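# Close the refrigerator door fully with a mobile arm

## Task

Get the refrigerator door completely closed so it stays shut without the robot holding it, without slamming the door either way, without letting anything drop a long way, and without the robot toppling or finishing tilted.

## Robot and tools

Robot: TidyBot++, a wheeled base 0.54 m long, 0.50 m wide and 0.38 m tall on four powered casters, carrying one seven-joint arm with a two-finger gripper. The shoulder sits 0.12 m ahead of the base centre, 0.68 m up. Cameras: base_camera (pinhole, 644x364) and wrist_camera (fisheye, 644x476, facing wherever the hand points). A loose object may occasionally get a brief shove.

Frames: the base frame has its origin on the floor below the base centre, x forward, y left, z up. hand_pose is reported here and marks the point between the finger pads; its z axis runs out along the fingers, and the fingers close along its y axis. The odometry frame is the base frame as it was at scene start. base_odometry heading is positive to the left, range -3.142 to 3.142, and counts wheel rotation, so slip looks like travel; expect a few cm and several degrees of drift over about thirty moves. base_tilt is in degrees, positive when leaning forward or right, with about 1 degree of fixed bias plus noise.

Tool execute_actions: argument actions is a list with zero or one action; cameras optionally picks base_camera, wrist_camera or all (omitted/null means all, [] means none, an unknown name rejects the call). An action may hold base, joints, or both, plus optional speeds; all parts start at once. base takes one relative offset from the current position: translate_m (metres, forward positive, -2 to 2), strafe_m (metres, left positive, -2 to 2) or rotate_rad (radians, counter-clockwise positive, -6.3 to 6.3). joints is a single dictionary of absolute joint targets, keyed by name, radians: joint_1_rad (any angle; whole arm about vertical, positive is clockwise from above, opposite to rotate_rad), joint_2_rad shoulder -2.249 to 2.249, joint_3_rad any angle, joint_4_rad elbow -2.579 to 2.579, joint_5_rad any angle, joint_6_rad wrist -2.099 to 2.099, joint_7_rad any angle (hand-down, positive is counter-clockwise from above; 1.57 opens fingers left/right), and gripper_pos 0 (open) to 1 (closed), finger gap about 85 x (1 - gripper_pos) mm. Done tolerances: 0.039 for joints 1-4, 0.056 for 5-7, 0.03 for the gripper. Unbounded joints take the short way; send steps under half a turn. speeds caps top speed for that action only: translate_m and strafe_m 0.05 to 0.5 m/s, rotate_rad 0.1 to 1.57 rad/s (defaults are the maxima). Base moves needing over 8.667 s are rejected; no action runs beyond 15 s. Any bad key or out-of-range value rejects the call and nothing moves. Omitted joints or base may keep pushing toward old targets unseen. If a result reports a stop, remaining calls in that reply are skipped.

Arm geometry, with joint_1_rad=0, joint_3_rad=3.14, joint_5_rad=0 (near the start): the arm lies in the base x-z plane. Segment angles from vertical (positive leans forward): upper arm (0.42 m) = joint_2_rad; forearm (0.31 m) = joint_2_rad - joint_4_rad; hand (0.31 m) = that minus joint_6_rad. Hand reach ahead of shoulder = sum of length x sin(angle); height above shoulder = sum of length x cos(angle). Joints move up to 1.39 rad/s (1.22 for 5-7). Folded start: hand down, sticking up to 0.08 m past the base front, elbow up to 1.15 m high. A downward-pointing hand reaches at most about 0.94 m high, only near the base.

Result lines: base_status and joint_status per motion: done; off_target (stopped short, may still push); contact_stop or time_out (target dropped, holding); not_followed (self-collision check withheld arm targets; a cause line follows; the gripper part still runs, and withheld targets may be retried until valid). A blocked base pushes until timeout and may still say done while far short. motor_effort gives percent of max per motor, peak in brackets, with fixed bias and noise. ARM HIT means the arm struck the base or itself. joint_positions give readings; friction leaves joints slightly off with status done: to correct, send last command + (desired - reading). hand_pose can be 1-2 cm wrong; trust the images. With a held load the arm sags; never command a joint to its current reading then.

wait: seconds 0 to 10; returns state and images while the robot keeps its last command. zoom_image: camera and region [x0, y0, x1, y1] in pixels, at most 504 by 504, on the latest full image. finished_scene: scene number (1 or 2); ends the scene permanently and reveals the next task. Replying without a tool call ends everything.

Hazards: torque sensors fault above 104.5 N m (joints 1-4) or 51.3 (5-7), freezing the arm and gripper for 10 s; warnings at 56.7 and 29.4. Motors overheat when holding loads (MOTOR HOT at 60 C, fault at 75 C). Catching the arm on something about 0.8 m or higher while driving can tip the robot; horizontal force on a raised hand can lift wheels; backing off restores upright. Push the door gently and at low speed so it does not slam, confirm it stays closed after the arm withdraws, and keep robot time short.

Each tool is called after "Call:" by a JSON object that holds its "name" and its "arguments", one argument or row to a line.

## Session

Call:
{"name": "execute_actions", "arguments": {
  "actions": []
}}

Scene clock: 0.00 s.
base_odometry: x=+0.000 y=+0.000 heading=+0.000 (m, m, rad; odometry frame)
base_tilt: forward=+0.1 right=-0.8 (deg)
base_status: not commanded
joint_positions: joint_1_rad=-0.021 joint_2_rad=-0.314 joint_3_rad=+3.146 joint_4_rad=-2.520 joint_5_rad=-0.046 joint_6_rad=-0.857 joint_7_rad=+1.551 gripper_pos=+0.000
joint_status: not commanded
motor_effort: joint_1_rad=+0 joint_2_rad=-3 joint_3_rad=-1 joint_4_rad=+14 joint_5_rad=+1 joint_6_rad=+1 joint_7_rad=+0 (%)
hand_pose: x=+0.2666 y=+0.0149 z=+0.5854 quat_wxyz=(-0.019, +0.999, -0.016, +0.039) (m; base frame)
pictures: base_camera, wrist_camera
Images, in order (width x height): base_camera 644x364, wrist_camera 644x476.

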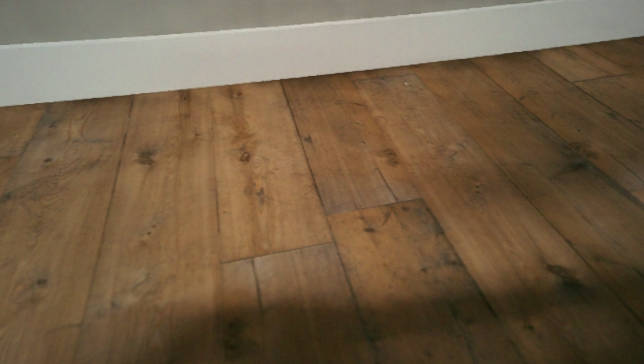

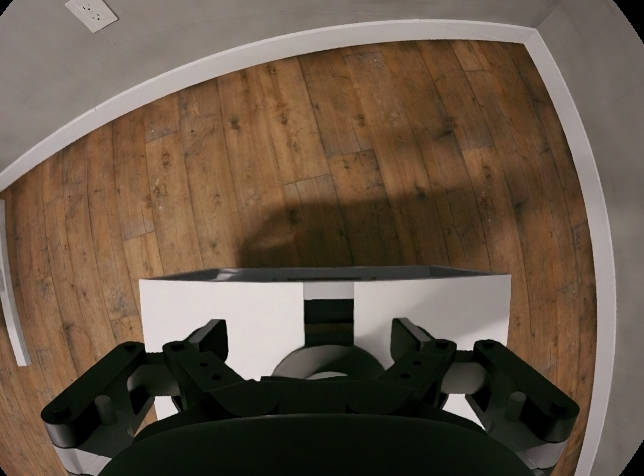

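Call:
{"name": "execute_actions", "arguments": {
  "actions": [
    {"base":{"rotate_rad":1.5},"joints":{"joint_6_rad":0.45}}
  ]
}}

Scene clock: 2.70 s.
base_odometry: x=+0.000 y=+0.000 heading=+1.500 (m, m, rad; odometry frame)
base_tilt: forward=+0.2 right=-0.8 (deg)
base_status: done
joint_positions: joint_1_rad=-0.021 joint_2_rad=-0.314 joint_3_rad=+3.146 joint_4_rad=-2.518 joint_5_rad=-0.046 joint_6_rad=+0.453 joint_7_rad=+1.551 gripper_pos=+0.000
joint_status: all done
motor_effort: joint_1_rad=+0(1) joint_2_rad=-7(7) joint_3_rad=-1(0) joint_4_rad=+19(19) joint_5_rad=+1(0) joint_6_rad=+10(9) joint_7_rad=+0(0) (%)
hand_pose: x=+0.5486 y=+0.0020 z=+0.8399 quat_wxyz=(-0.018, +0.768, -0.024, +0.640) (m; base frame)
pictures: base_camera, wrist_camera
Images, in order (width x height): base_camera 644x364, wrist_camera 644x476.

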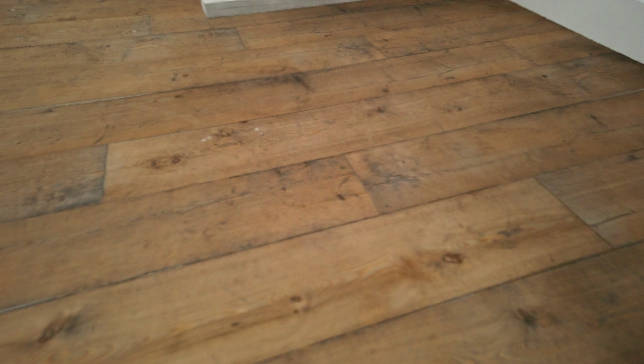

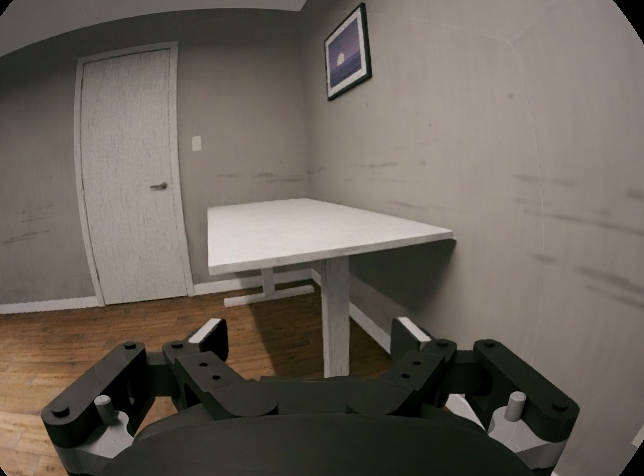

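Call:
{"name": "execute_actions", "arguments": {
  "actions": [
    {"base":{"rotate_rad":1.5}}
  ],
  "cameras": ["wrist_camera"]
}}

Scene clock: 65.50 s.
base_odometry: x=+0.000 y=+0.000 heading=+2.999 (m, m, rad; odometry frame)
base_tilt: forward=+0.2 right=-0.9 (deg)
base_status: done
joint_positions: joint_1_rad=-0.021 joint_2_rad=-0.314 joint_3_rad=+3.146 joint_4_rad=-2.518 joint_5_rad=-0.046 joint_6_rad=+0.453 joint_7_rad=+1.551 gripper_pos=+0.000
joint_status: not commanded
motor_effort: joint_1_rad=+0(1) joint_2_rad=-7(8) joint_3_rad=-1(1) joint_4_rad=+19(19) joint_5_rad=+1(2) joint_6_rad=+9(9) joint_7_rad=+0(0) (%)
hand_pose: x=+0.5486 y=+0.0020 z=+0.8399 quat_wxyz=(-0.018, +0.768, -0.024, +0.640) (m; base frame)
pictures: wrist_camera
Images, in order (width x height): wrist_camera 644x476.

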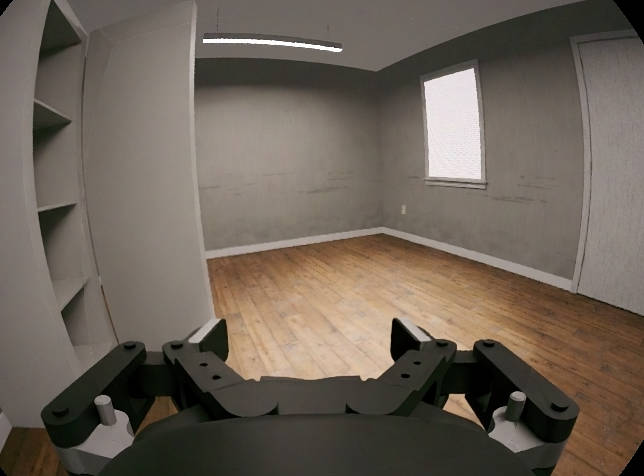

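Call:
{"name": "execute_actions", "arguments": {
  "actions": [
    {"base":{"rotate_rad":0.9},"joints":{"joint_6_rad":0.1}}
  ]
}}

Scene clock: 67.53 s.
base_odometry: x=+0.000 y=+0.000 heading=-2.384 (m, m, rad; odometry frame)
base_tilt: forward=+0.1 right=-0.8 (deg)
base_status: done
joint_positions: joint_1_rad=-0.021 joint_2_rad=-0.314 joint_3_rad=+3.146 joint_4_rad=-2.521 joint_5_rad=-0.046 joint_6_rad=+0.099 joint_7_rad=+1.551 gripper_pos=+0.000
joint_status: all done
motor_effort: joint_1_rad=+0(1) joint_2_rad=-6(7) joint_3_rad=+0(0) joint_4_rad=+18(21) joint_5_rad=+1(2) joint_6_rad=+8(9) joint_7_rad=+0(0) (%)
hand_pose: x=+0.5092 y=+0.0064 z=+0.7358 quat_wxyz=(-0.019, +0.869, -0.023, +0.493) (m; base frame)
pictures: base_camera, wrist_camera
Images, in order (width x height): base_camera 644x364, wrist_camera 644x476.

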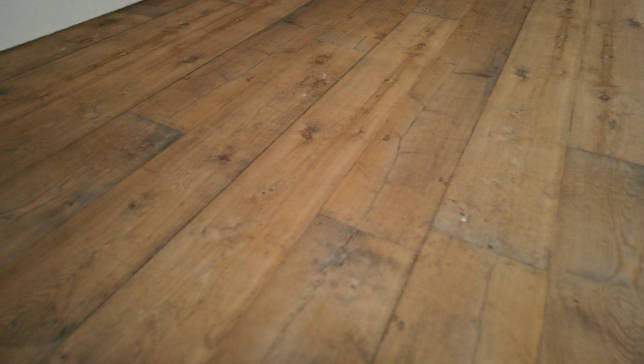

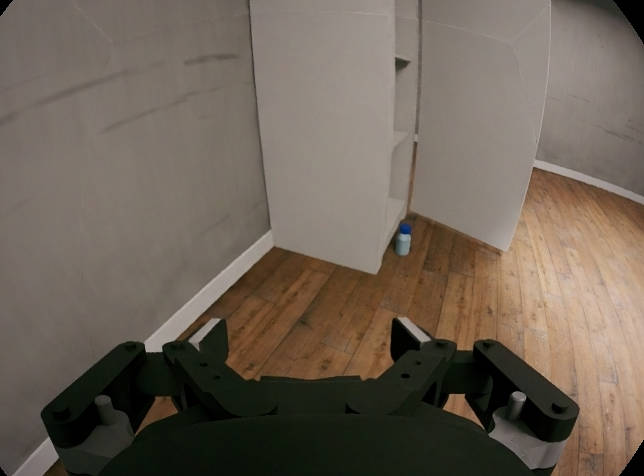

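Call:
{"name": "execute_actions", "arguments": {
  "actions": [
    {"base":{"rotate_rad":-0.9}}
  ],
  "cameras": []
}}

Call:
{"name": "execute_actions", "arguments": {
  "actions": [
    {"base":{"translate_m":1.1}}
  ],
  "cameras": []
}}

Call:
{"name": "execute_actions", "arguments": {
  "actions": [
    {"base":{"rotate_rad":1.5},"joints":{"joint_6_rad":-0.2}}
  ]
}}

Scene clock: 71.83 s.
base_odometry: x=+0.000 y=+0.000 heading=+2.999 (m, m, rad; odometry frame)
base_tilt: forward=+0.2 right=-0.9 (deg)
base_status: done
joint_positions: joint_1_rad=-0.021 joint_2_rad=-0.314 joint_3_rad=+3.146 joint_4_rad=-2.521 joint_5_rad=-0.046 joint_6_rad=+0.099 joint_7_rad=+1.551 gripper_pos=+0.000
joint_status: not commanded
motor_effort: joint_1_rad=+0(1) joint_2_rad=-6(6) joint_3_rad=-2(0) joint_4_rad=+18(18) joint_5_rad=+1(1) joint_6_rad=+9(8) joint_7_rad=+0(0) (%)
hand_pose: x=+0.5092 y=+0.0064 z=+0.7358 quat_wxyz=(-0.019, +0.869, -0.023, +0.493) (m; base frame)
pictures: none
No camera images: the call's "cameras" was empty. Leave "cameras" out to get every camera's image.

Scene clock: 75.37 s.
base_odometry: x=-1.089 y=+0.157 heading=+2.999 (m, m, rad; odometry frame)
base_tilt: forward=+0.2 right=-0.9 (deg)
base_status: done
joint_positions: joint_1_rad=-0.021 joint_2_rad=-0.314 joint_3_rad=+3.146 joint_4_rad=-2.521 joint_5_rad=-0.046 joint_6_rad=+0.099 joint_7_rad=+1.551 gripper_pos=+0.000
joint_status: not commanded
motor_effort: joint_1_rad=+0(0) joint_2_rad=-6(8) joint_3_rad=-1(1) joint_4_rad=+19(20) joint_5_rad=+1(1) joint_6_rad=+8(9) joint_7_rad=+0(0) (%)
hand_pose: x=+0.5093 y=+0.0064 z=+0.7358 quat_wxyz=(-0.019, +0.869, -0.023, +0.493) (m; base frame)
pictures: none
No camera images: the call's "cameras" was empty. Leave "cameras" out to get every camera's image.

Scene clock: 77.60 s.
base_odometry: x=-1.089 y=+0.157 heading=-1.785 (m, m, rad; odometry frame)
base_tilt: forward=+0.2 right=-0.9 (deg)
base_status: done
joint_positions: joint_1_rad=-0.021 joint_2_rad=-0.314 joint_3_rad=+3.146 joint_4_rad=-2.522 joint_5_rad=-0.046 joint_6_rad=-0.201 joint_7_rad=+1.551 gripper_pos=+0.000
joint_status: all done
motor_effort: joint_1_rad=+0(1) joint_2_rad=-5(6) joint_3_rad=-1(0) joint_4_rad=+17(19) joint_5_rad=+1(1) joint_6_rad=+6(9) joint_7_rad=+0(0) (%)
hand_pose: x=+0.4499 y=+0.0098 z=+0.6636 quat_wxyz=(-0.020, +0.933, -0.021, +0.358) (m; base frame)
pictures: base_camera, wrist_camera
Images, in order (width x height): base_camera 644x364, wrist_camera 644x476.

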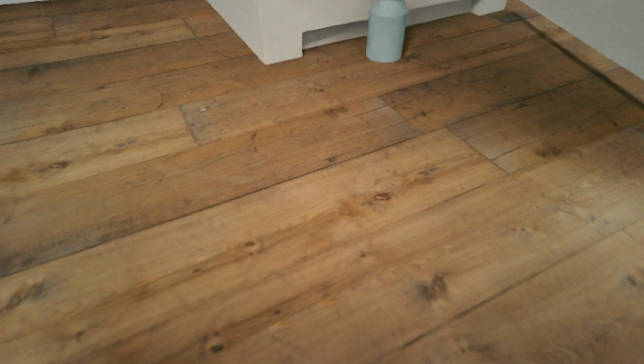

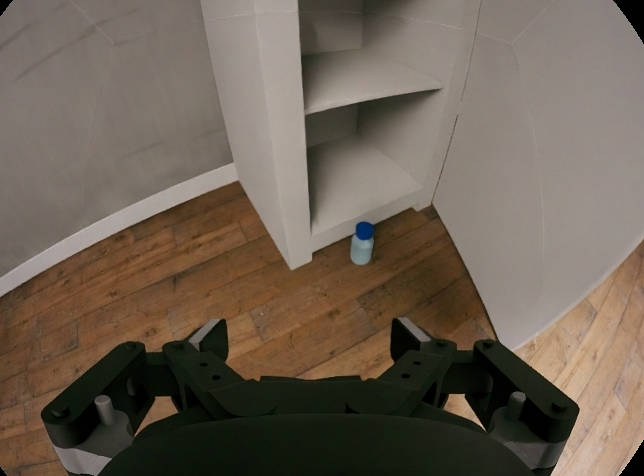

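Call:
{"name": "execute_actions", "arguments": {
  "actions": [
    {"base":{"translate_m":-0.2}}
  ],
  "cameras": []
}}

Call:
{"name": "execute_actions", "arguments": {
  "actions": [
    {"base":{"rotate_rad":-0.14},"joints":{"joint_1_rad":0,"joint_2_rad":1.8,"joint_3_rad":3.14,"joint_4_rad":-0.92,"joint_5_rad":0,"joint_6_rad":0.52,"joint_7_rad":1.57}}
  ]
}}

Scene clock: 81.77 s.
base_odometry: x=-1.047 y=+0.353 heading=-1.784 (m, m, rad; odometry frame)
base_tilt: forward=+0.1 right=-0.9 (deg)
base_status: done
joint_positions: joint_1_rad=-0.021 joint_2_rad=-0.315 joint_3_rad=+3.146 joint_4_rad=-2.522 joint_5_rad=-0.046 joint_6_rad=-0.201 joint_7_rad=+1.551 gripper_pos=+0.000
joint_status: not commanded
motor_effort: joint_1_rad=+0(0) joint_2_rad=-6(8) joint_3_rad=-1(1) joint_4_rad=+17(19) joint_5_rad=+1(1) joint_6_rad=+7(7) joint_7_rad=+0(0) (%)
hand_pose: x=+0.4499 y=+0.0098 z=+0.6640 quat_wxyz=(-0.020, +0.933, -0.021, +0.358) (m; base frame)
pictures: none
No camera images: the call's "cameras" was empty. Leave "cameras" out to get every camera's image.

Scene clock: 84.97 s.
base_odometry: x=-1.047 y=+0.353 heading=-1.925 (m, m, rad; odometry frame)
base_tilt: forward=+0.1 right=-0.9 (deg)
base_status: done
joint_positions: joint_1_rad=-0.021 joint_2_rad=+1.791 joint_3_rad=+3.146 joint_4_rad=-0.934 joint_5_rad=-0.042 joint_6_rad=+0.497 joint_7_rad=+1.551 gripper_pos=+0.000
joint_status: all done
motor_effort: joint_1_rad=+0(1) joint_2_rad=-43(48) joint_3_rad=-2(0) joint_4_rad=+10(18) joint_5_rad=+1(1) joint_6_rad=+8(8) joint_7_rad=+0(0) (%)
hand_pose: x=+0.9029 y=+0.0097 z=+0.1119 quat_wxyz=(-0.006, +0.897, -0.019, +0.441) (m; base frame)
pictures: base_camera, wrist_camera
Images, in order (width x height): base_camera 644x364, wrist_camera 644x476.

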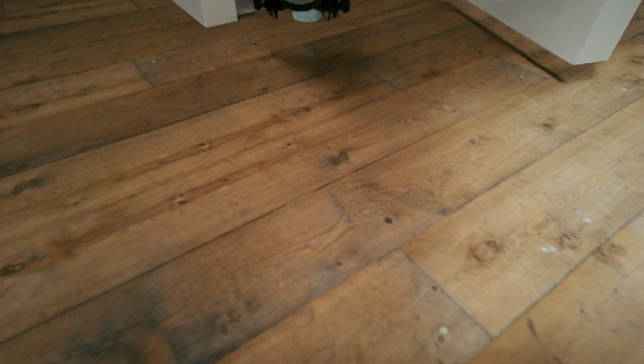

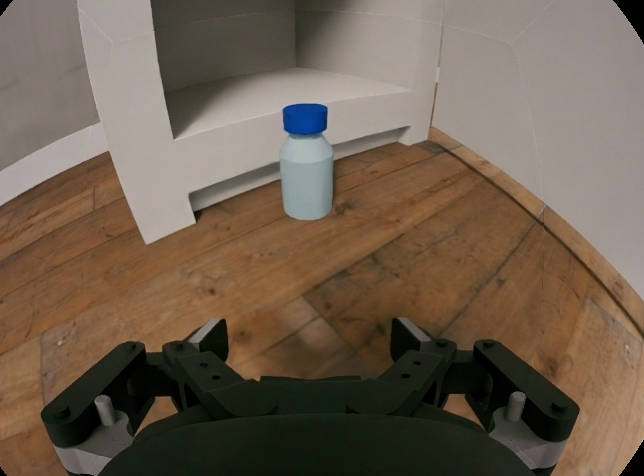

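Call:
{"name": "execute_actions", "arguments": {
  "actions": [
    {"base":{"translate_m":0.15},"speeds":{"translate_m":0.2}}
  ]
}}

Scene clock: 87.23 s.
base_odometry: x=-1.099 y=+0.212 heading=-1.925 (m, m, rad; odometry frame)
base_tilt: forward=+0.2 right=-0.8 (deg)
base_status: done
joint_positions: joint_1_rad=-0.016 joint_2_rad=+1.792 joint_3_rad=+3.146 joint_4_rad=-0.927 joint_5_rad=-0.041 joint_6_rad=+0.499 joint_7_rad=+1.551 gripper_pos=+0.000
joint_status: not commanded
motor_effort: joint_1_rad=+0(2) joint_2_rad=-43(45) joint_3_rad=-2(3) joint_4_rad=+11(12) joint_5_rad=+1(1) joint_6_rad=+8(8) joint_7_rad=+0(0) (%)
hand_pose: x=+0.9062 y=+0.0063 z=+0.1144 quat_wxyz=(-0.005, +0.895, -0.021, +0.445) (m; base frame)
pictures: base_camera, wrist_camera
Images, in order (width x height): base_camera 644x364, wrist_camera 644x476.

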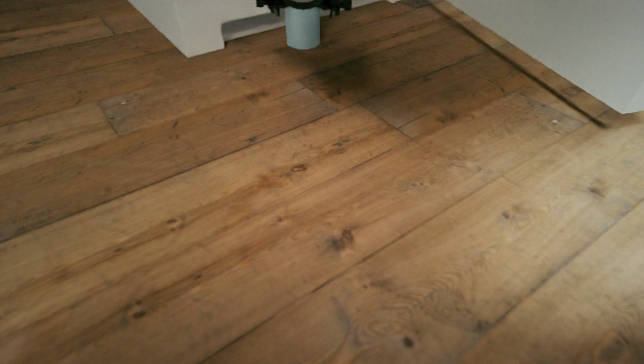

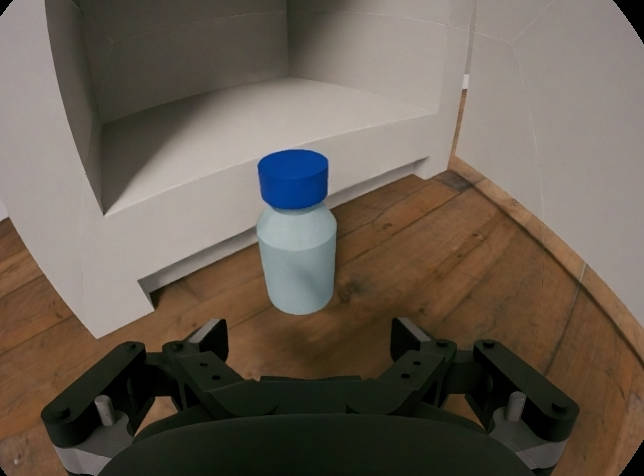

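Call:
{"name": "execute_actions", "arguments": {
  "actions": [
    {"base":{"strafe_m":0.013},"joints":{"joint_2_rad":1.83}}
  ],
  "cameras": []
}}

Call:
{"name": "execute_actions", "arguments": {
  "actions": [
    {"base":{"translate_m":0.1},"speeds":{"translate_m":0.15}}
  ]
}}

Scene clock: 88.67 s.
base_odometry: x=-1.086 y=+0.207 heading=-1.925 (m, m, rad; odometry frame)
base_tilt: forward=+0.2 right=-0.9 (deg)
base_status: done
joint_positions: joint_1_rad=-0.010 joint_2_rad=+1.820 joint_3_rad=+3.146 joint_4_rad=-0.927 joint_5_rad=-0.041 joint_6_rad=+0.500 joint_7_rad=+1.551 gripper_pos=+0.000
joint_status: all done
motor_effort: joint_1_rad=+0(3) joint_2_rad=-43(45) joint_3_rad=-2(3) joint_4_rad=+10(11) joint_5_rad=+1(1) joint_6_rad=+7(8) joint_7_rad=+0(0) (%)
hand_pose: x=+0.8904 y=+0.0016 z=+0.0930 quat_wxyz=(-0.004, +0.901, -0.023, +0.432) (m; base frame)
pictures: none
No camera images: the call's "cameras" was empty. Leave "cameras" out to get every camera's image.

Scene clock: 89.97 s.
base_odometry: x=-1.121 y=+0.113 heading=-1.925 (m, m, rad; odometry frame)
base_tilt: forward=+0.2 right=-0.9 (deg)
base_status: done
joint_positions: joint_1_rad=-0.010 joint_2_rad=+1.823 joint_3_rad=+3.146 joint_4_rad=-0.925 joint_5_rad=-0.041 joint_6_rad=+0.500 joint_7_rad=+1.551 gripper_pos=+0.000
joint_status: not commanded
motor_effort: joint_1_rad=+0(1) joint_2_rad=-43(45) joint_3_rad=-3(3) joint_4_rad=+10(11) joint_5_rad=+1(1) joint_6_rad=+8(8) joint_7_rad=+0(0) (%)
hand_pose: x=+0.8898 y=+0.0016 z=+0.0917 quat_wxyz=(-0.004, +0.901, -0.023, +0.432) (m; base frame)
pictures: base_camera, wrist_camera
Images, in order (width x height): base_camera 644x364, wrist_camera 644x476.

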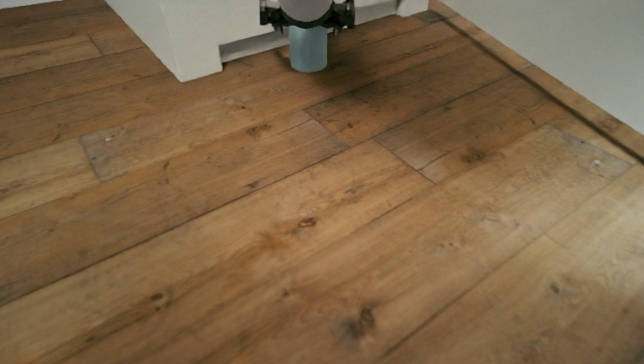

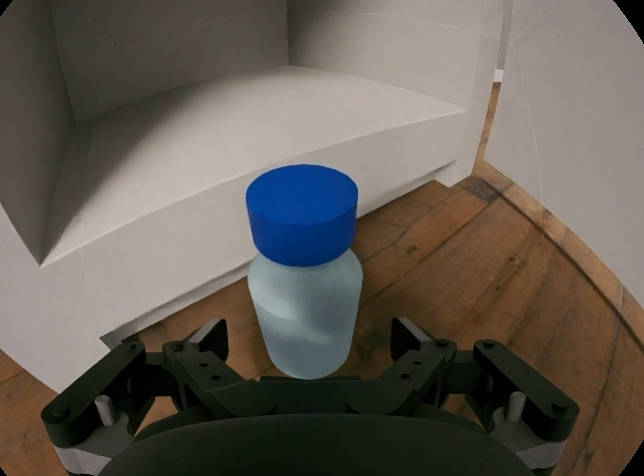

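Call:
{"name": "execute_actions", "arguments": {
  "actions": [
    {"base":{"translate_m":0.05},"speeds":{"translate_m":0.1}}
  ]
}}

Scene clock: 91.63 s.
base_odometry: x=-1.138 y=+0.066 heading=-1.925 (m, m, rad; odometry frame)
base_tilt: forward=+0.1 right=-0.9 (deg)
base_status: done
joint_positions: joint_1_rad=-0.010 joint_2_rad=+1.824 joint_3_rad=+3.146 joint_4_rad=-0.924 joint_5_rad=-0.041 joint_6_rad=+0.500 joint_7_rad=+1.551 gripper_pos=+0.000
joint_status: not commanded
motor_effort: joint_1_rad=+0(1) joint_2_rad=-43(44) joint_3_rad=-2(2) joint_4_rad=+10(11) joint_5_rad=+1(1) joint_6_rad=+8(8) joint_7_rad=+0(0) (%)
hand_pose: x=+0.8895 y=+0.0016 z=+0.0910 quat_wxyz=(-0.004, +0.902, -0.023, +0.432) (m; base frame)
pictures: base_camera, wrist_camera
Images, in order (width x height): base_camera 644x364, wrist_camera 644x476.

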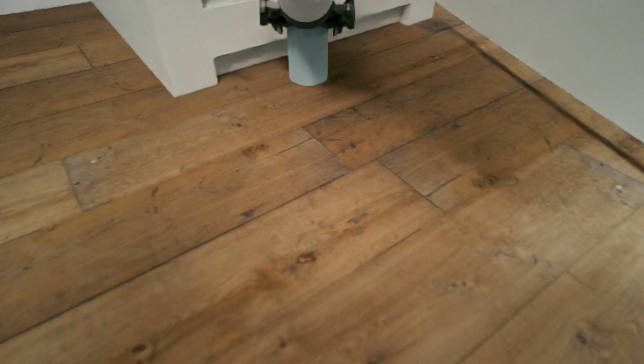

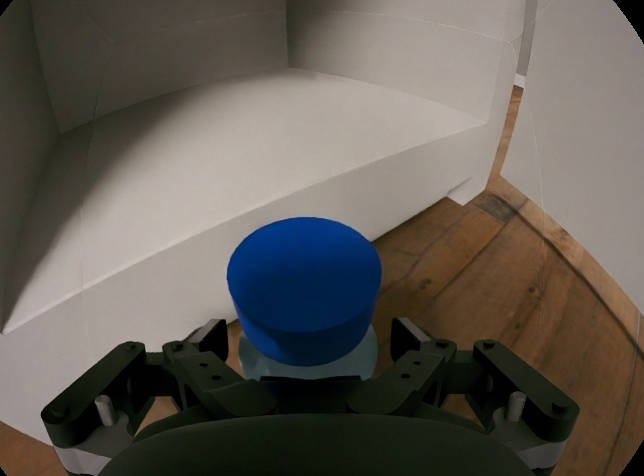

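Call:
{"name": "execute_actions", "arguments": {
  "actions": [
    {"joints":{"gripper_pos":1}}
  ]
}}

Scene clock: 92.97 s.
base_odometry: x=-1.138 y=+0.066 heading=-1.925 (m, m, rad; odometry frame)
base_tilt: forward=+0.2 right=-0.9 (deg)
base_status: not commanded
joint_positions: joint_1_rad=-0.010 joint_2_rad=+1.824 joint_3_rad=+3.146 joint_4_rad=-0.924 joint_5_rad=-0.041 joint_6_rad=+0.504 joint_7_rad=+1.551 gripper_pos=+0.254
joint_status: gripper_pos off_target (ended at +0.254, target +1.000)
motor_effort: joint_1_rad=+0(1) joint_2_rad=-42(46) joint_3_rad=-3(2) joint_4_rad=+10(12) joint_5_rad=+1(1) joint_6_rad=+7(10) joint_7_rad=+0(1) (%)
hand_pose: x=+0.8903 y=+0.0016 z=+0.0920 quat_wxyz=(-0.004, +0.901, -0.023, +0.434) (m; base frame)
pictures: base_camera, wrist_camera
Images, in order (width x height): base_camera 644x364, wrist_camera 644x476.

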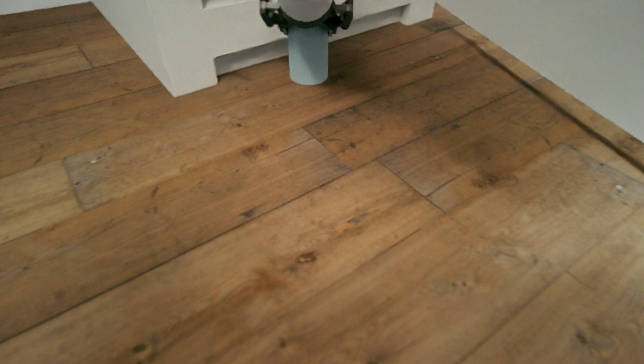

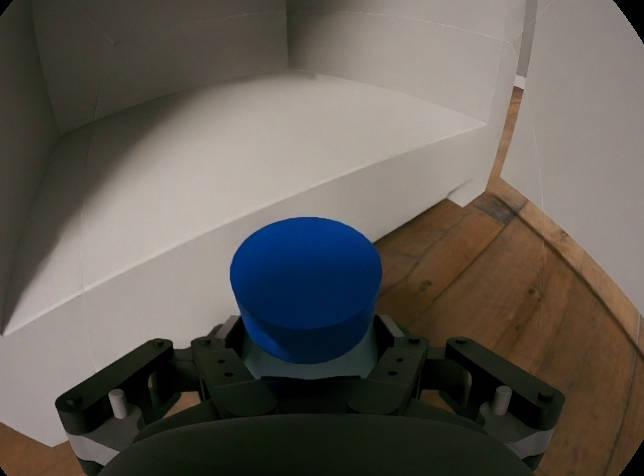

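Call:
{"name": "execute_actions", "arguments": {
  "actions": [
    {"base":{"translate_m":-0.3},"joints":{"joint_2_rad":1.76},"speeds":{"translate_m":0.2}}
  ],
  "cameras": []
}}

Call:
{"name": "execute_actions", "arguments": {
  "actions": [
    {"base":{"rotate_rad":1.0},"speeds":{"rotate_rad":0.7}}
  ],
  "cameras": []
}}

Call:
{"name": "execute_actions", "arguments": {
  "actions": [
    {"joints":{"joint_2_rad":1.825}}
  ]
}}

Scene clock: 96.73 s.
base_odometry: x=-1.034 y=+0.348 heading=-1.924 (m, m, rad; odometry frame)
base_tilt: forward=+0.1 right=-0.9 (deg)
base_status: done
joint_positions: joint_1_rad=-0.010 joint_2_rad=+1.803 joint_3_rad=+3.146 joint_4_rad=-0.932 joint_5_rad=-0.041 joint_6_rad=+0.504 joint_7_rad=+1.551 gripper_pos=+0.254
joint_status: joint_2_rad off_target (ended at +1.803, target +1.760)
motor_effort: joint_1_rad=+0(2) joint_2_rad=-48(50) joint_3_rad=-2(2) joint_4_rad=+14(15) joint_5_rad=+1(2) joint_6_rad=+11(12) joint_7_rad=+0(0) (%)
hand_pose: x=+0.8987 y=+0.0012 z=+0.1054 quat_wxyz=(-0.004, +0.898, -0.023, +0.440) (m; base frame)
pictures: none
No camera images: the call's "cameras" was empty. Leave "cameras" out to get every camera's image.

Scene clock: 99.23 s.
base_odometry: x=-1.034 y=+0.348 heading=-0.924 (m, m, rad; odometry frame)
base_tilt: forward=+0.2 right=-0.9 (deg)
base_status: done
joint_positions: joint_1_rad=-0.003 joint_2_rad=+1.801 joint_3_rad=+3.140 joint_4_rad=-0.932 joint_5_rad=-0.035 joint_6_rad=+0.504 joint_7_rad=+1.551 gripper_pos=+0.254
joint_status: not commanded
motor_effort: joint_1_rad=+0(8) joint_2_rad=-49(49) joint_3_rad=-2(4) joint_4_rad=+14(14) joint_5_rad=+1(2) joint_6_rad=+11(11) joint_7_rad=+0(0) (%)
hand_pose: x=+0.8997 y=-0.0010 z=+0.1067 quat_wxyz=(-0.005, +0.897, -0.025, +0.440) (m; base frame)
pictures: none
No camera images: the call's "cameras" was empty. Leave "cameras" out to get every camera's image.

Scene clock: 100.03 s.
base_odometry: x=-1.034 y=+0.348 heading=-0.924 (m, m, rad; odometry frame)
base_tilt: forward=+0.1 right=-0.9 (deg)
base_status: not commanded
joint_positions: joint_1_rad=-0.003 joint_2_rad=+1.823 joint_3_rad=+3.140 joint_4_rad=-0.930 joint_5_rad=-0.035 joint_6_rad=+0.511 joint_7_rad=+1.552 gripper_pos=+0.254
joint_status: all done
motor_effort: joint_1_rad=+0(1) joint_2_rad=-44(49) joint_3_rad=-2(3) joint_4_rad=+11(14) joint_5_rad=+1(1) joint_6_rad=+8(11) joint_7_rad=+0(1) (%)
hand_pose: x=+0.8890 y=-0.0011 z=+0.0920 quat_wxyz=(-0.004, +0.900, -0.025, +0.434) (m; base frame)
pictures: base_camera, wrist_camera
Images, in order (width x height): base_camera 644x364, wrist_camera 644x476.

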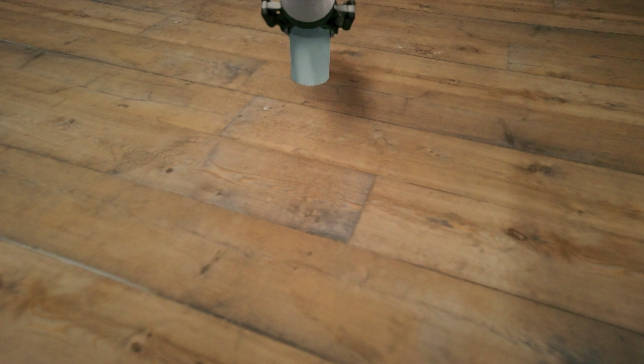

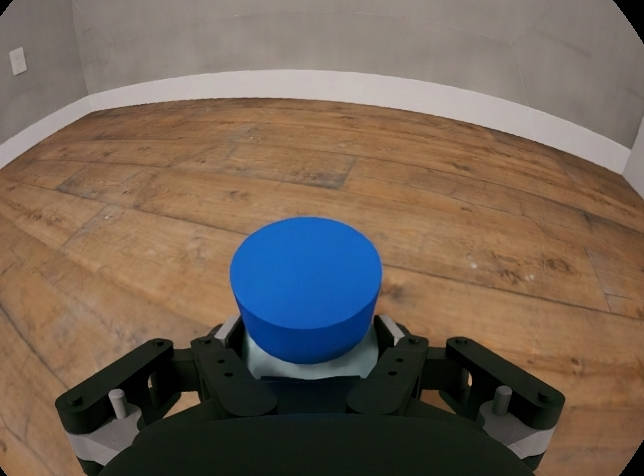

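Call:
{"name": "execute_actions", "arguments": {
  "actions": [
    {"joints":{"gripper_pos":0}}
  ],
  "cameras": []
}}

Call:
{"name": "execute_actions", "arguments": {
  "actions": [
    {"base":{"translate_m":-0.2}}
  ],
  "cameras": ["wrist_camera"]
}}

Call:
{"name": "execute_actions", "arguments": {
  "actions": [
    {"base":{"rotate_rad":-1.1},"joints":{"joint_2_rad":-0.314,"joint_4_rad":-2.52,"joint_6_rad":0.1,"gripper_pos":1}}
  ]
}}

Scene clock: 102.97 s.
base_odometry: x=-1.034 y=+0.348 heading=-0.924 (m, m, rad; odometry frame)
base_tilt: forward=+0.3 right=-0.8 (deg)
base_status: not commanded
joint_positions: joint_1_rad=-0.003 joint_2_rad=+1.824 joint_3_rad=+3.140 joint_4_rad=-0.930 joint_5_rad=-0.035 joint_6_rad=+0.511 joint_7_rad=+1.552 gripper_pos=+0.000
joint_status: all done
motor_effort: joint_1_rad=+0(0) joint_2_rad=-42(47) joint_3_rad=-2(2) joint_4_rad=+10(12) joint_5_rad=+1(1) joint_6_rad=+8(10) joint_7_rad=+0(0) (%)
hand_pose: x=+0.8889 y=-0.0011 z=+0.0917 quat_wxyz=(-0.004, +0.900, -0.025, +0.434) (m; base frame)
pictures: none
No camera images: the call's "cameras" was empty. Leave "cameras" out to get every camera's image.

Scene clock: 104.57 s.
base_odometry: x=-1.155 y=+0.507 heading=-0.924 (m, m, rad; odometry frame)
base_tilt: forward=+0.0 right=-0.9 (deg)
base_status: done
joint_positions: joint_1_rad=-0.003 joint_2_rad=+1.826 joint_3_rad=+3.140 joint_4_rad=-0.927 joint_5_rad=-0.035 joint_6_rad=+0.511 joint_7_rad=+1.552 gripper_pos=+0.000
joint_status: not commanded
motor_effort: joint_1_rad=+0(2) joint_2_rad=-43(45) joint_3_rad=-2(3) joint_4_rad=+10(12) joint_5_rad=+1(1) joint_6_rad=+8(8) joint_7_rad=+0(0) (%)
hand_pose: x=+0.8889 y=-0.0011 z=+0.0910 quat_wxyz=(-0.004, +0.900, -0.025, +0.435) (m; base frame)
pictures: wrist_camera
Images, in order (width x height): wrist_camera 644x476.

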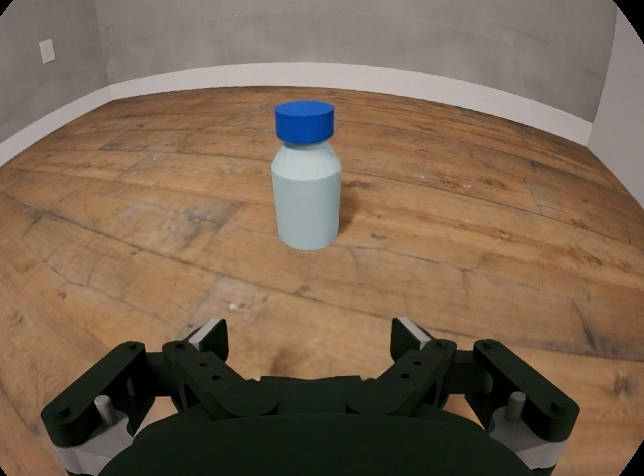

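Scene clock: 107.77 s.
base_odometry: x=-1.155 y=+0.507 heading=-2.024 (m, m, rad; odometry frame)
base_tilt: forward=+0.1 right=-0.9 (deg)
base_status: done
joint_positions: joint_1_rad=+0.013 joint_2_rad=-0.302 joint_3_rad=+3.149 joint_4_rad=-2.510 joint_5_rad=-0.035 joint_6_rad=+0.121 joint_7_rad=+1.552 gripper_pos=+0.999
joint_status: all done
motor_effort: joint_1_rad=+0(9) joint_2_rad=-7(46) joint_3_rad=-1(7) joint_4_rad=+18(19) joint_5_rad=+1(2) joint_6_rad=+8(8) joint_7_rad=+0(0) (%)
hand_pose: x=+0.5173 y=-0.0082 z=+0.7430 quat_wxyz=(-0.008, +0.863, -0.034, +0.503) (m; base frame)
pictures: base_camera, wrist_camera
Images, in order (width x height): base_camera 644x364, wrist_camera 644x476.

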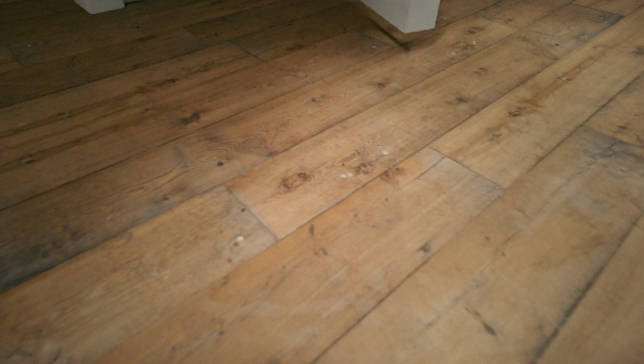

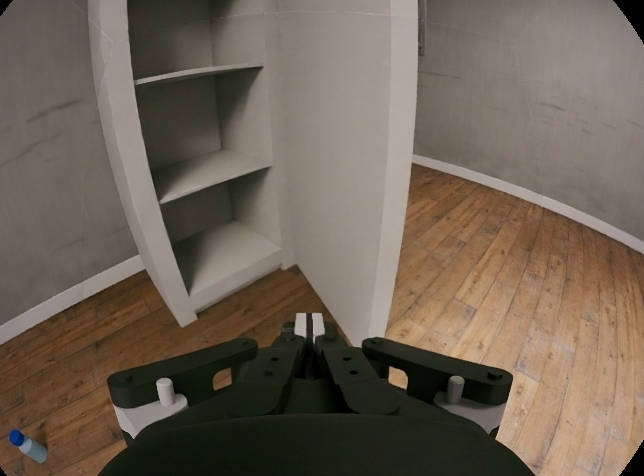

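Call:
{"name": "execute_actions", "arguments": {
  "actions": [
    {"base":{"rotate_rad":0.43}}
  ],
  "cameras": []
}}

Call:
{"name": "execute_actions", "arguments": {
  "actions": [
    {"base":{"strafe_m":-0.92}}
  ]
}}

Scene clock: 111.67 s.
base_odometry: x=-1.155 y=+0.507 heading=-1.594 (m, m, rad; odometry frame)
base_tilt: forward=+0.2 right=-0.9 (deg)
base_status: done
joint_positions: joint_1_rad=+0.012 joint_2_rad=-0.302 joint_3_rad=+3.148 joint_4_rad=-2.510 joint_5_rad=-0.035 joint_6_rad=+0.121 joint_7_rad=+1.552 gripper_pos=+0.999
joint_status: not commanded
motor_effort: joint_1_rad=+0(1) joint_2_rad=-6(7) joint_3_rad=-1(0) joint_4_rad=+19(19) joint_5_rad=+1(1) joint_6_rad=+9(9) joint_7_rad=+0(0) (%)
hand_pose: x=+0.5173 y=-0.0071 z=+0.7430 quat_wxyz=(-0.008, +0.863, -0.032, +0.503) (m; base frame)
pictures: none
No camera images: the call's "cameras" was empty. Leave "cameras" out to get every camera's image.

Scene clock: 114.87 s.
base_odometry: x=-2.075 y=+0.529 heading=-1.594 (m, m, rad; odometry frame)
base_tilt: forward=+0.2 right=-0.8 (deg)
base_status: done
joint_positions: joint_1_rad=+0.012 joint_2_rad=-0.302 joint_3_rad=+3.148 joint_4_rad=-2.510 joint_5_rad=-0.035 joint_6_rad=+0.121 joint_7_rad=+1.552 gripper_pos=+0.999
joint_status: not commanded
motor_effort: joint_1_rad=+0(0) joint_2_rad=-7(7) joint_3_rad=-1(0) joint_4_rad=+18(19) joint_5_rad=+1(1) joint_6_rad=+8(9) joint_7_rad=+0(0) (%)
hand_pose: x=+0.5173 y=-0.0071 z=+0.7430 quat_wxyz=(-0.008, +0.863, -0.032, +0.503) (m; base frame)
pictures: base_camera, wrist_camera
Images, in order (width x height): base_camera 644x364, wrist_camera 644x476.

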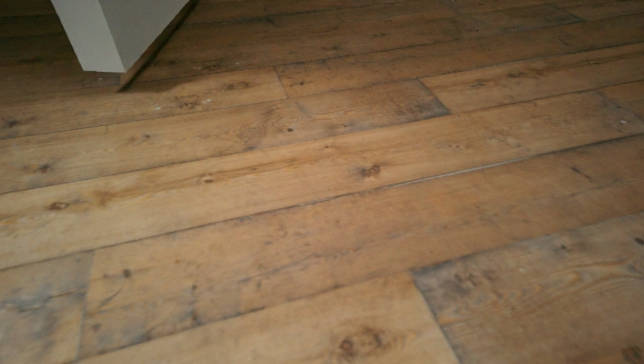

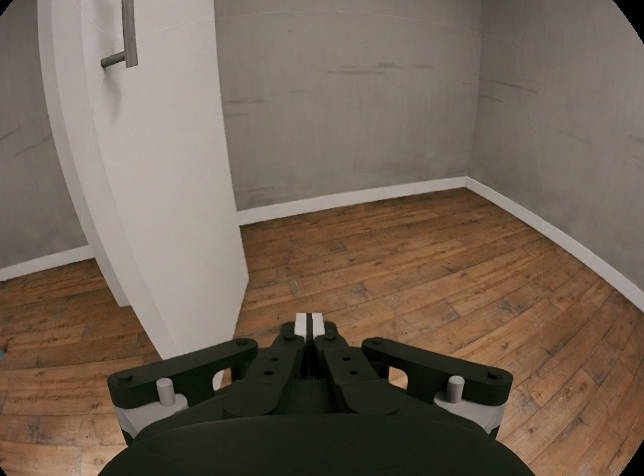

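Call:
{"name": "execute_actions", "arguments": {
  "actions": [
    {"joints":{"joint_1_rad":0,"joint_2_rad":1.1,"joint_4_rad":-1.2,"joint_6_rad":0.73}}
  ],
  "cameras": []
}}

Call:
{"name": "execute_actions", "arguments": {
  "actions": [
    {"base":{"strafe_m":0.45},"speeds":{"strafe_m":0.1}}
  ]
}}

Scene clock: 118.53 s.
base_odometry: x=-2.075 y=+0.529 heading=-1.594 (m, m, rad; odometry frame)
base_tilt: forward=+0.1 right=-0.8 (deg)
base_status: not commanded
joint_positions: joint_1_rad=+0.012 joint_2_rad=+1.092 joint_3_rad=+3.148 joint_4_rad=-1.214 joint_5_rad=-0.035 joint_6_rad=+0.707 joint_7_rad=+1.552 gripper_pos=+0.999
joint_status: all done
motor_effort: joint_1_rad=+0(0) joint_2_rad=-47(48) joint_3_rad=-2(1) joint_4_rad=+18(20) joint_5_rad=+1(1) joint_6_rad=+10(10) joint_7_rad=+0(0) (%)
hand_pose: x=+1.0365 y=-0.0193 z=+0.6562 quat_wxyz=(-0.001, +0.716, -0.028, +0.697) (m; base frame)
pictures: none
No camera images: the call's "cameras" was empty. Leave "cameras" out to get every camera's image.

Scene clock: 123.57 s.
base_odometry: x=-1.625 y=+0.518 heading=-1.594 (m, m, rad; odometry frame)
base_tilt: forward=+0.2 right=-0.9 (deg)
base_status: done
joint_positions: joint_1_rad=+0.005 joint_2_rad=+1.092 joint_3_rad=+3.148 joint_4_rad=-1.213 joint_5_rad=-0.035 joint_6_rad=+0.708 joint_7_rad=+1.552 gripper_pos=+0.999
joint_status: not commanded
motor_effort: joint_1_rad=+0(8) joint_2_rad=-47(47) joint_3_rad=-1(6) joint_4_rad=+18(19) joint_5_rad=+1(3) joint_6_rad=+10(10) joint_7_rad=+0(0) (%)
hand_pose: x=+1.0369 y=-0.0134 z=+0.6571 quat_wxyz=(-0.003, +0.716, -0.025, +0.698) (m; base frame)
pictures: base_camera, wrist_camera
Images, in order (width x height): base_camera 644x364, wrist_camera 644x476.

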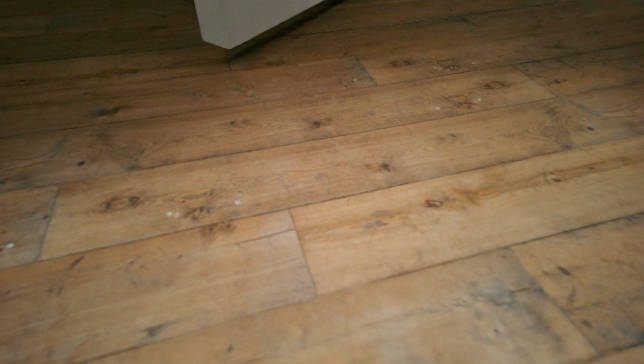

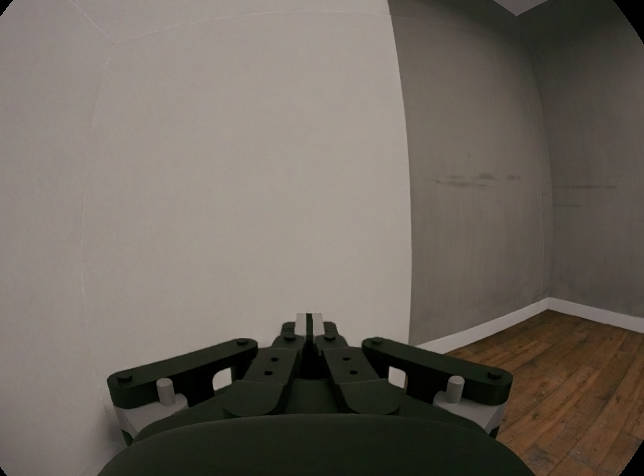

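Call:
{"name": "execute_actions", "arguments": {
  "actions": [
    {"base":{"strafe_m":0.15},"speeds":{"strafe_m":0.1}}
  ],
  "cameras": []
}}

Call:
{"name": "execute_actions", "arguments": {
  "actions": [
    {"base":{"translate_m":0.18},"speeds":{"translate_m":0.06}}
  ]
}}

Scene clock: 126.37 s.
base_odometry: x=-1.474 y=+0.515 heading=-1.594 (m, m, rad; odometry frame)
base_tilt: forward=+0.1 right=-0.8 (deg)
base_status: done
joint_positions: joint_1_rad=+0.004 joint_2_rad=+1.092 joint_3_rad=+3.149 joint_4_rad=-1.213 joint_5_rad=-0.035 joint_6_rad=+0.708 joint_7_rad=+1.552 gripper_pos=+0.999
joint_status: not commanded
motor_effort: joint_1_rad=+1(9) joint_2_rad=-46(48) joint_3_rad=-1(6) joint_4_rad=+18(19) joint_5_rad=+1(5) joint_6_rad=+10(10) joint_7_rad=+0(0) (%)
hand_pose: x=+1.0370 y=-0.0125 z=+0.6573 quat_wxyz=(-0.003, +0.716, -0.025, +0.698) (m; base frame)
pictures: none
No camera images: the call's "cameras" was empty. Leave "cameras" out to get every camera's image.

Scene clock: 129.83 s.
base_odometry: x=-1.479 y=+0.335 heading=-1.594 (m, m, rad; odometry frame)
base_tilt: forward=+0.1 right=-0.9 (deg)
base_status: done
joint_positions: joint_1_rad=+0.004 joint_2_rad=+1.092 joint_3_rad=+3.149 joint_4_rad=-1.211 joint_5_rad=-0.035 joint_6_rad=+0.709 joint_7_rad=+1.552 gripper_pos=+0.999
joint_status: not commanded
motor_effort: joint_1_rad=+0(2) joint_2_rad=-47(48) joint_3_rad=-3(3) joint_4_rad=+18(19) joint_5_rad=+1(2) joint_6_rad=+10(10) joint_7_rad=+0(0) (%)
hand_pose: x=+1.0373 y=-0.0125 z=+0.6583 quat_wxyz=(-0.003, +0.715, -0.025, +0.699) (m; base frame)
pictures: base_camera, wrist_camera
Images, in order (width x height): base_camera 644x364, wrist_camera 644x476.

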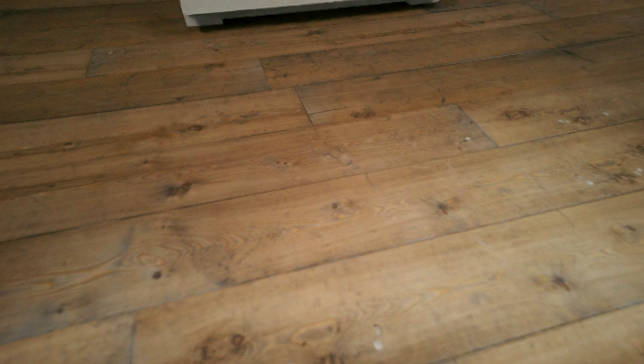

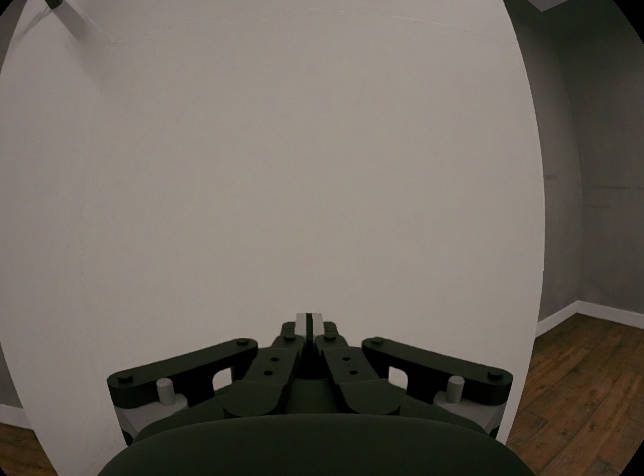

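Looks nearly closed; push a bit more until effort shows.

Call:
{"name": "execute_actions", "arguments": {
  "actions": [
    {"base":{"translate_m":0.07},"speeds":{"translate_m":0.05}}
  ]
}}

Scene clock: 132.00 s.
base_odometry: x=-1.480 y=+0.265 heading=-1.594 (m, m, rad; odometry frame)
base_tilt: forward=+0.1 right=-1.0 (deg)
base_status: done
joint_positions: joint_1_rad=+0.004 joint_2_rad=+1.074 joint_3_rad=+3.148 joint_4_rad=-1.257 joint_5_rad=-0.035 joint_6_rad=+0.735 joint_7_rad=+1.552 gripper_pos=+0.999
joint_status: not commanded
motor_effort: joint_1_rad=+1(2) joint_2_rad=-41(48) joint_3_rad=-2(3) joint_4_rad=+28(34) joint_5_rad=+1(1) joint_6_rad=+6(10) joint_7_rad=+0(0) (%)
hand_pose: x=+1.0278 y=-0.0124 z=+0.6576 quat_wxyz=(-0.003, +0.716, -0.025, +0.698) (m; base frame)
pictures: base_camera, wrist_camera
Images, in order (width x height): base_camera 644x364, wrist_camera 644x476.

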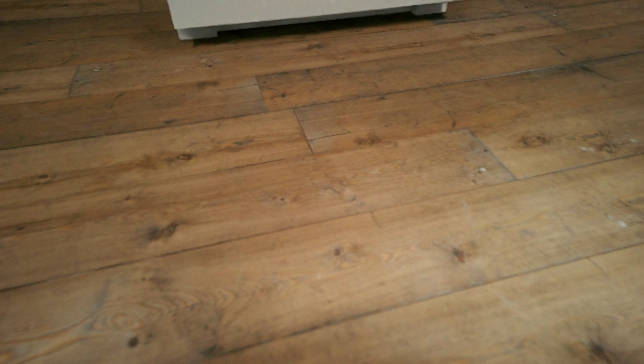

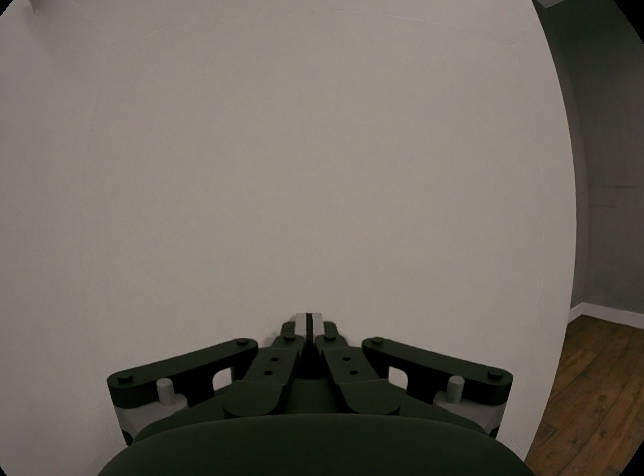

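Call:
{"name": "execute_actions", "arguments": {
  "actions": [
    {"base":{"translate_m":0.03},"speeds":{"translate_m":0.05}}
  ],
  "cameras": []
}}

Call:
{"name": "execute_actions", "arguments": {
  "actions": [
    {"base":{"translate_m":-0.3}}
  ],
  "cameras": []
}}

Call:
{"name": "execute_actions", "arguments": {
  "actions": [
    {"base":{"strafe_m":0.45},"joints":{"joint_1_rad":0.5}}
  ]
}}

Scene clock: 135.40 s.
base_odometry: x=-1.481 y=+0.239 heading=-1.594 (m, m, rad; odometry frame)
base_tilt: forward=+0.1 right=-0.9 (deg)
base_status: translate_m time_out (by the wheels' count: +0.026 of +0.030)
joint_positions: joint_1_rad=+0.004 joint_2_rad=+1.032 joint_3_rad=+3.147 joint_4_rad=-1.353 joint_5_rad=-0.035 joint_6_rad=+0.773 joint_7_rad=+1.552 gripper_pos=+0.999
joint_status: not commanded
motor_effort: joint_1_rad=-1(1) joint_2_rad=-34(42) joint_3_rad=-1(0) joint_4_rad=+47(51) joint_5_rad=+2(2) joint_6_rad=+3(7) joint_7_rad=+0(0) (%)
hand_pose: x=+1.0069 y=-0.0125 z=+0.6567 quat_wxyz=(-0.002, +0.721, -0.025, +0.693) (m; base frame)
pictures: none
No camera images: the call's "cameras" was empty. Leave "cameras" out to get every camera's image.

not run: a stop came earlier in this reply.

not run: a stop came earlier in this reply.

Firmly stopped: closed.

Call:
{"name": "execute_actions", "arguments": {
  "actions": [
    {"base":{"translate_m":-0.3}}
  ],
  "cameras": []
}}

Call:
{"name": "execute_actions", "arguments": {
  "actions": [
    {"base":{"strafe_m":0.45},"joints":{"joint_1_rad":0.5}}
  ]
}}

Scene clock: 137.80 s.
base_odometry: x=-1.474 y=+0.540 heading=-1.593 (m, m, rad; odometry frame)
base_tilt: forward=+0.1 right=-0.8 (deg)
base_status: done
joint_positions: joint_1_rad=+0.004 joint_2_rad=+1.103 joint_3_rad=+3.147 joint_4_rad=-1.193 joint_5_rad=-0.035 joint_6_rad=+0.750 joint_7_rad=+1.552 gripper_pos=+0.999
joint_status: not commanded
motor_effort: joint_1_rad=+0(5) joint_2_rad=-48(49) joint_3_rad=-2(5) joint_4_rad=+19(44) joint_5_rad=+1(2) joint_6_rad=+10(11) joint_7_rad=+0(0) (%)
hand_pose: x=+1.0409 y=-0.0117 z=+0.6702 quat_wxyz=(-0.004, +0.698, -0.024, +0.716) (m; base frame)
pictures: none
No camera images: the call's "cameras" was empty. Leave "cameras" out to get every camera's image.

Scene clock: 140.03 s.
base_odometry: x=-1.023 y=+0.530 heading=-1.593 (m, m, rad; odometry frame)
base_tilt: forward=+0.2 right=-0.9 (deg)
base_status: done
joint_positions: joint_1_rad=+0.489 joint_2_rad=+1.103 joint_3_rad=+3.146 joint_4_rad=-1.193 joint_5_rad=-0.035 joint_6_rad=+0.750 joint_7_rad=+1.552 gripper_pos=+0.999
joint_status: all done
motor_effort: joint_1_rad=+0(7) joint_2_rad=-46(48) joint_3_rad=-2(4) joint_4_rad=+18(19) joint_5_rad=+1(2) joint_6_rad=+9(10) joint_7_rad=+0(0) (%)
hand_pose: x=+0.9291 y=-0.4401 z=+0.6702 quat_wxyz=(+0.168, +0.672, -0.192, +0.696) (m; base frame)
pictures: base_camera, wrist_camera
Images, in order (width x height): base_camera 644x364, wrist_camera 644x476.

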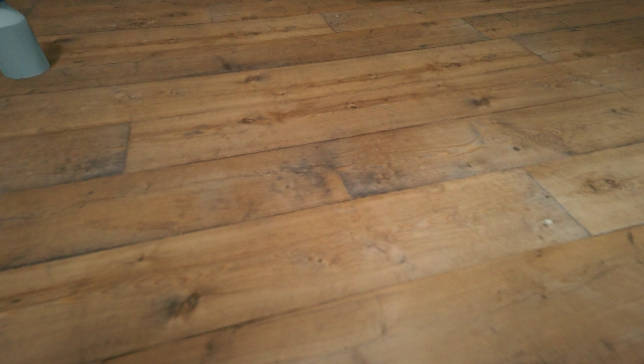

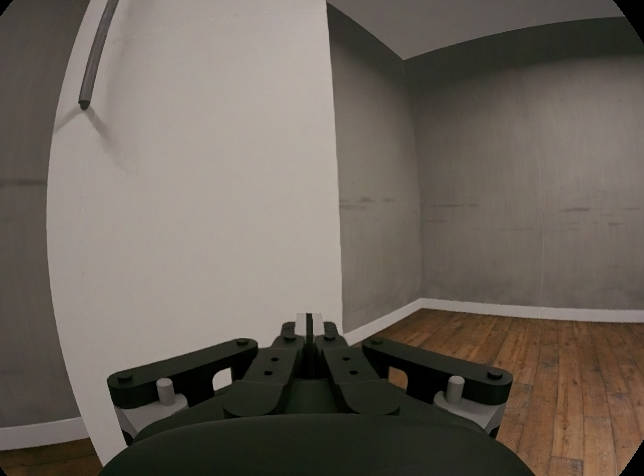

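Call:
{"name": "finished_scene", "arguments": {
  "scene": 1
}}

The scene is finished: the task was done.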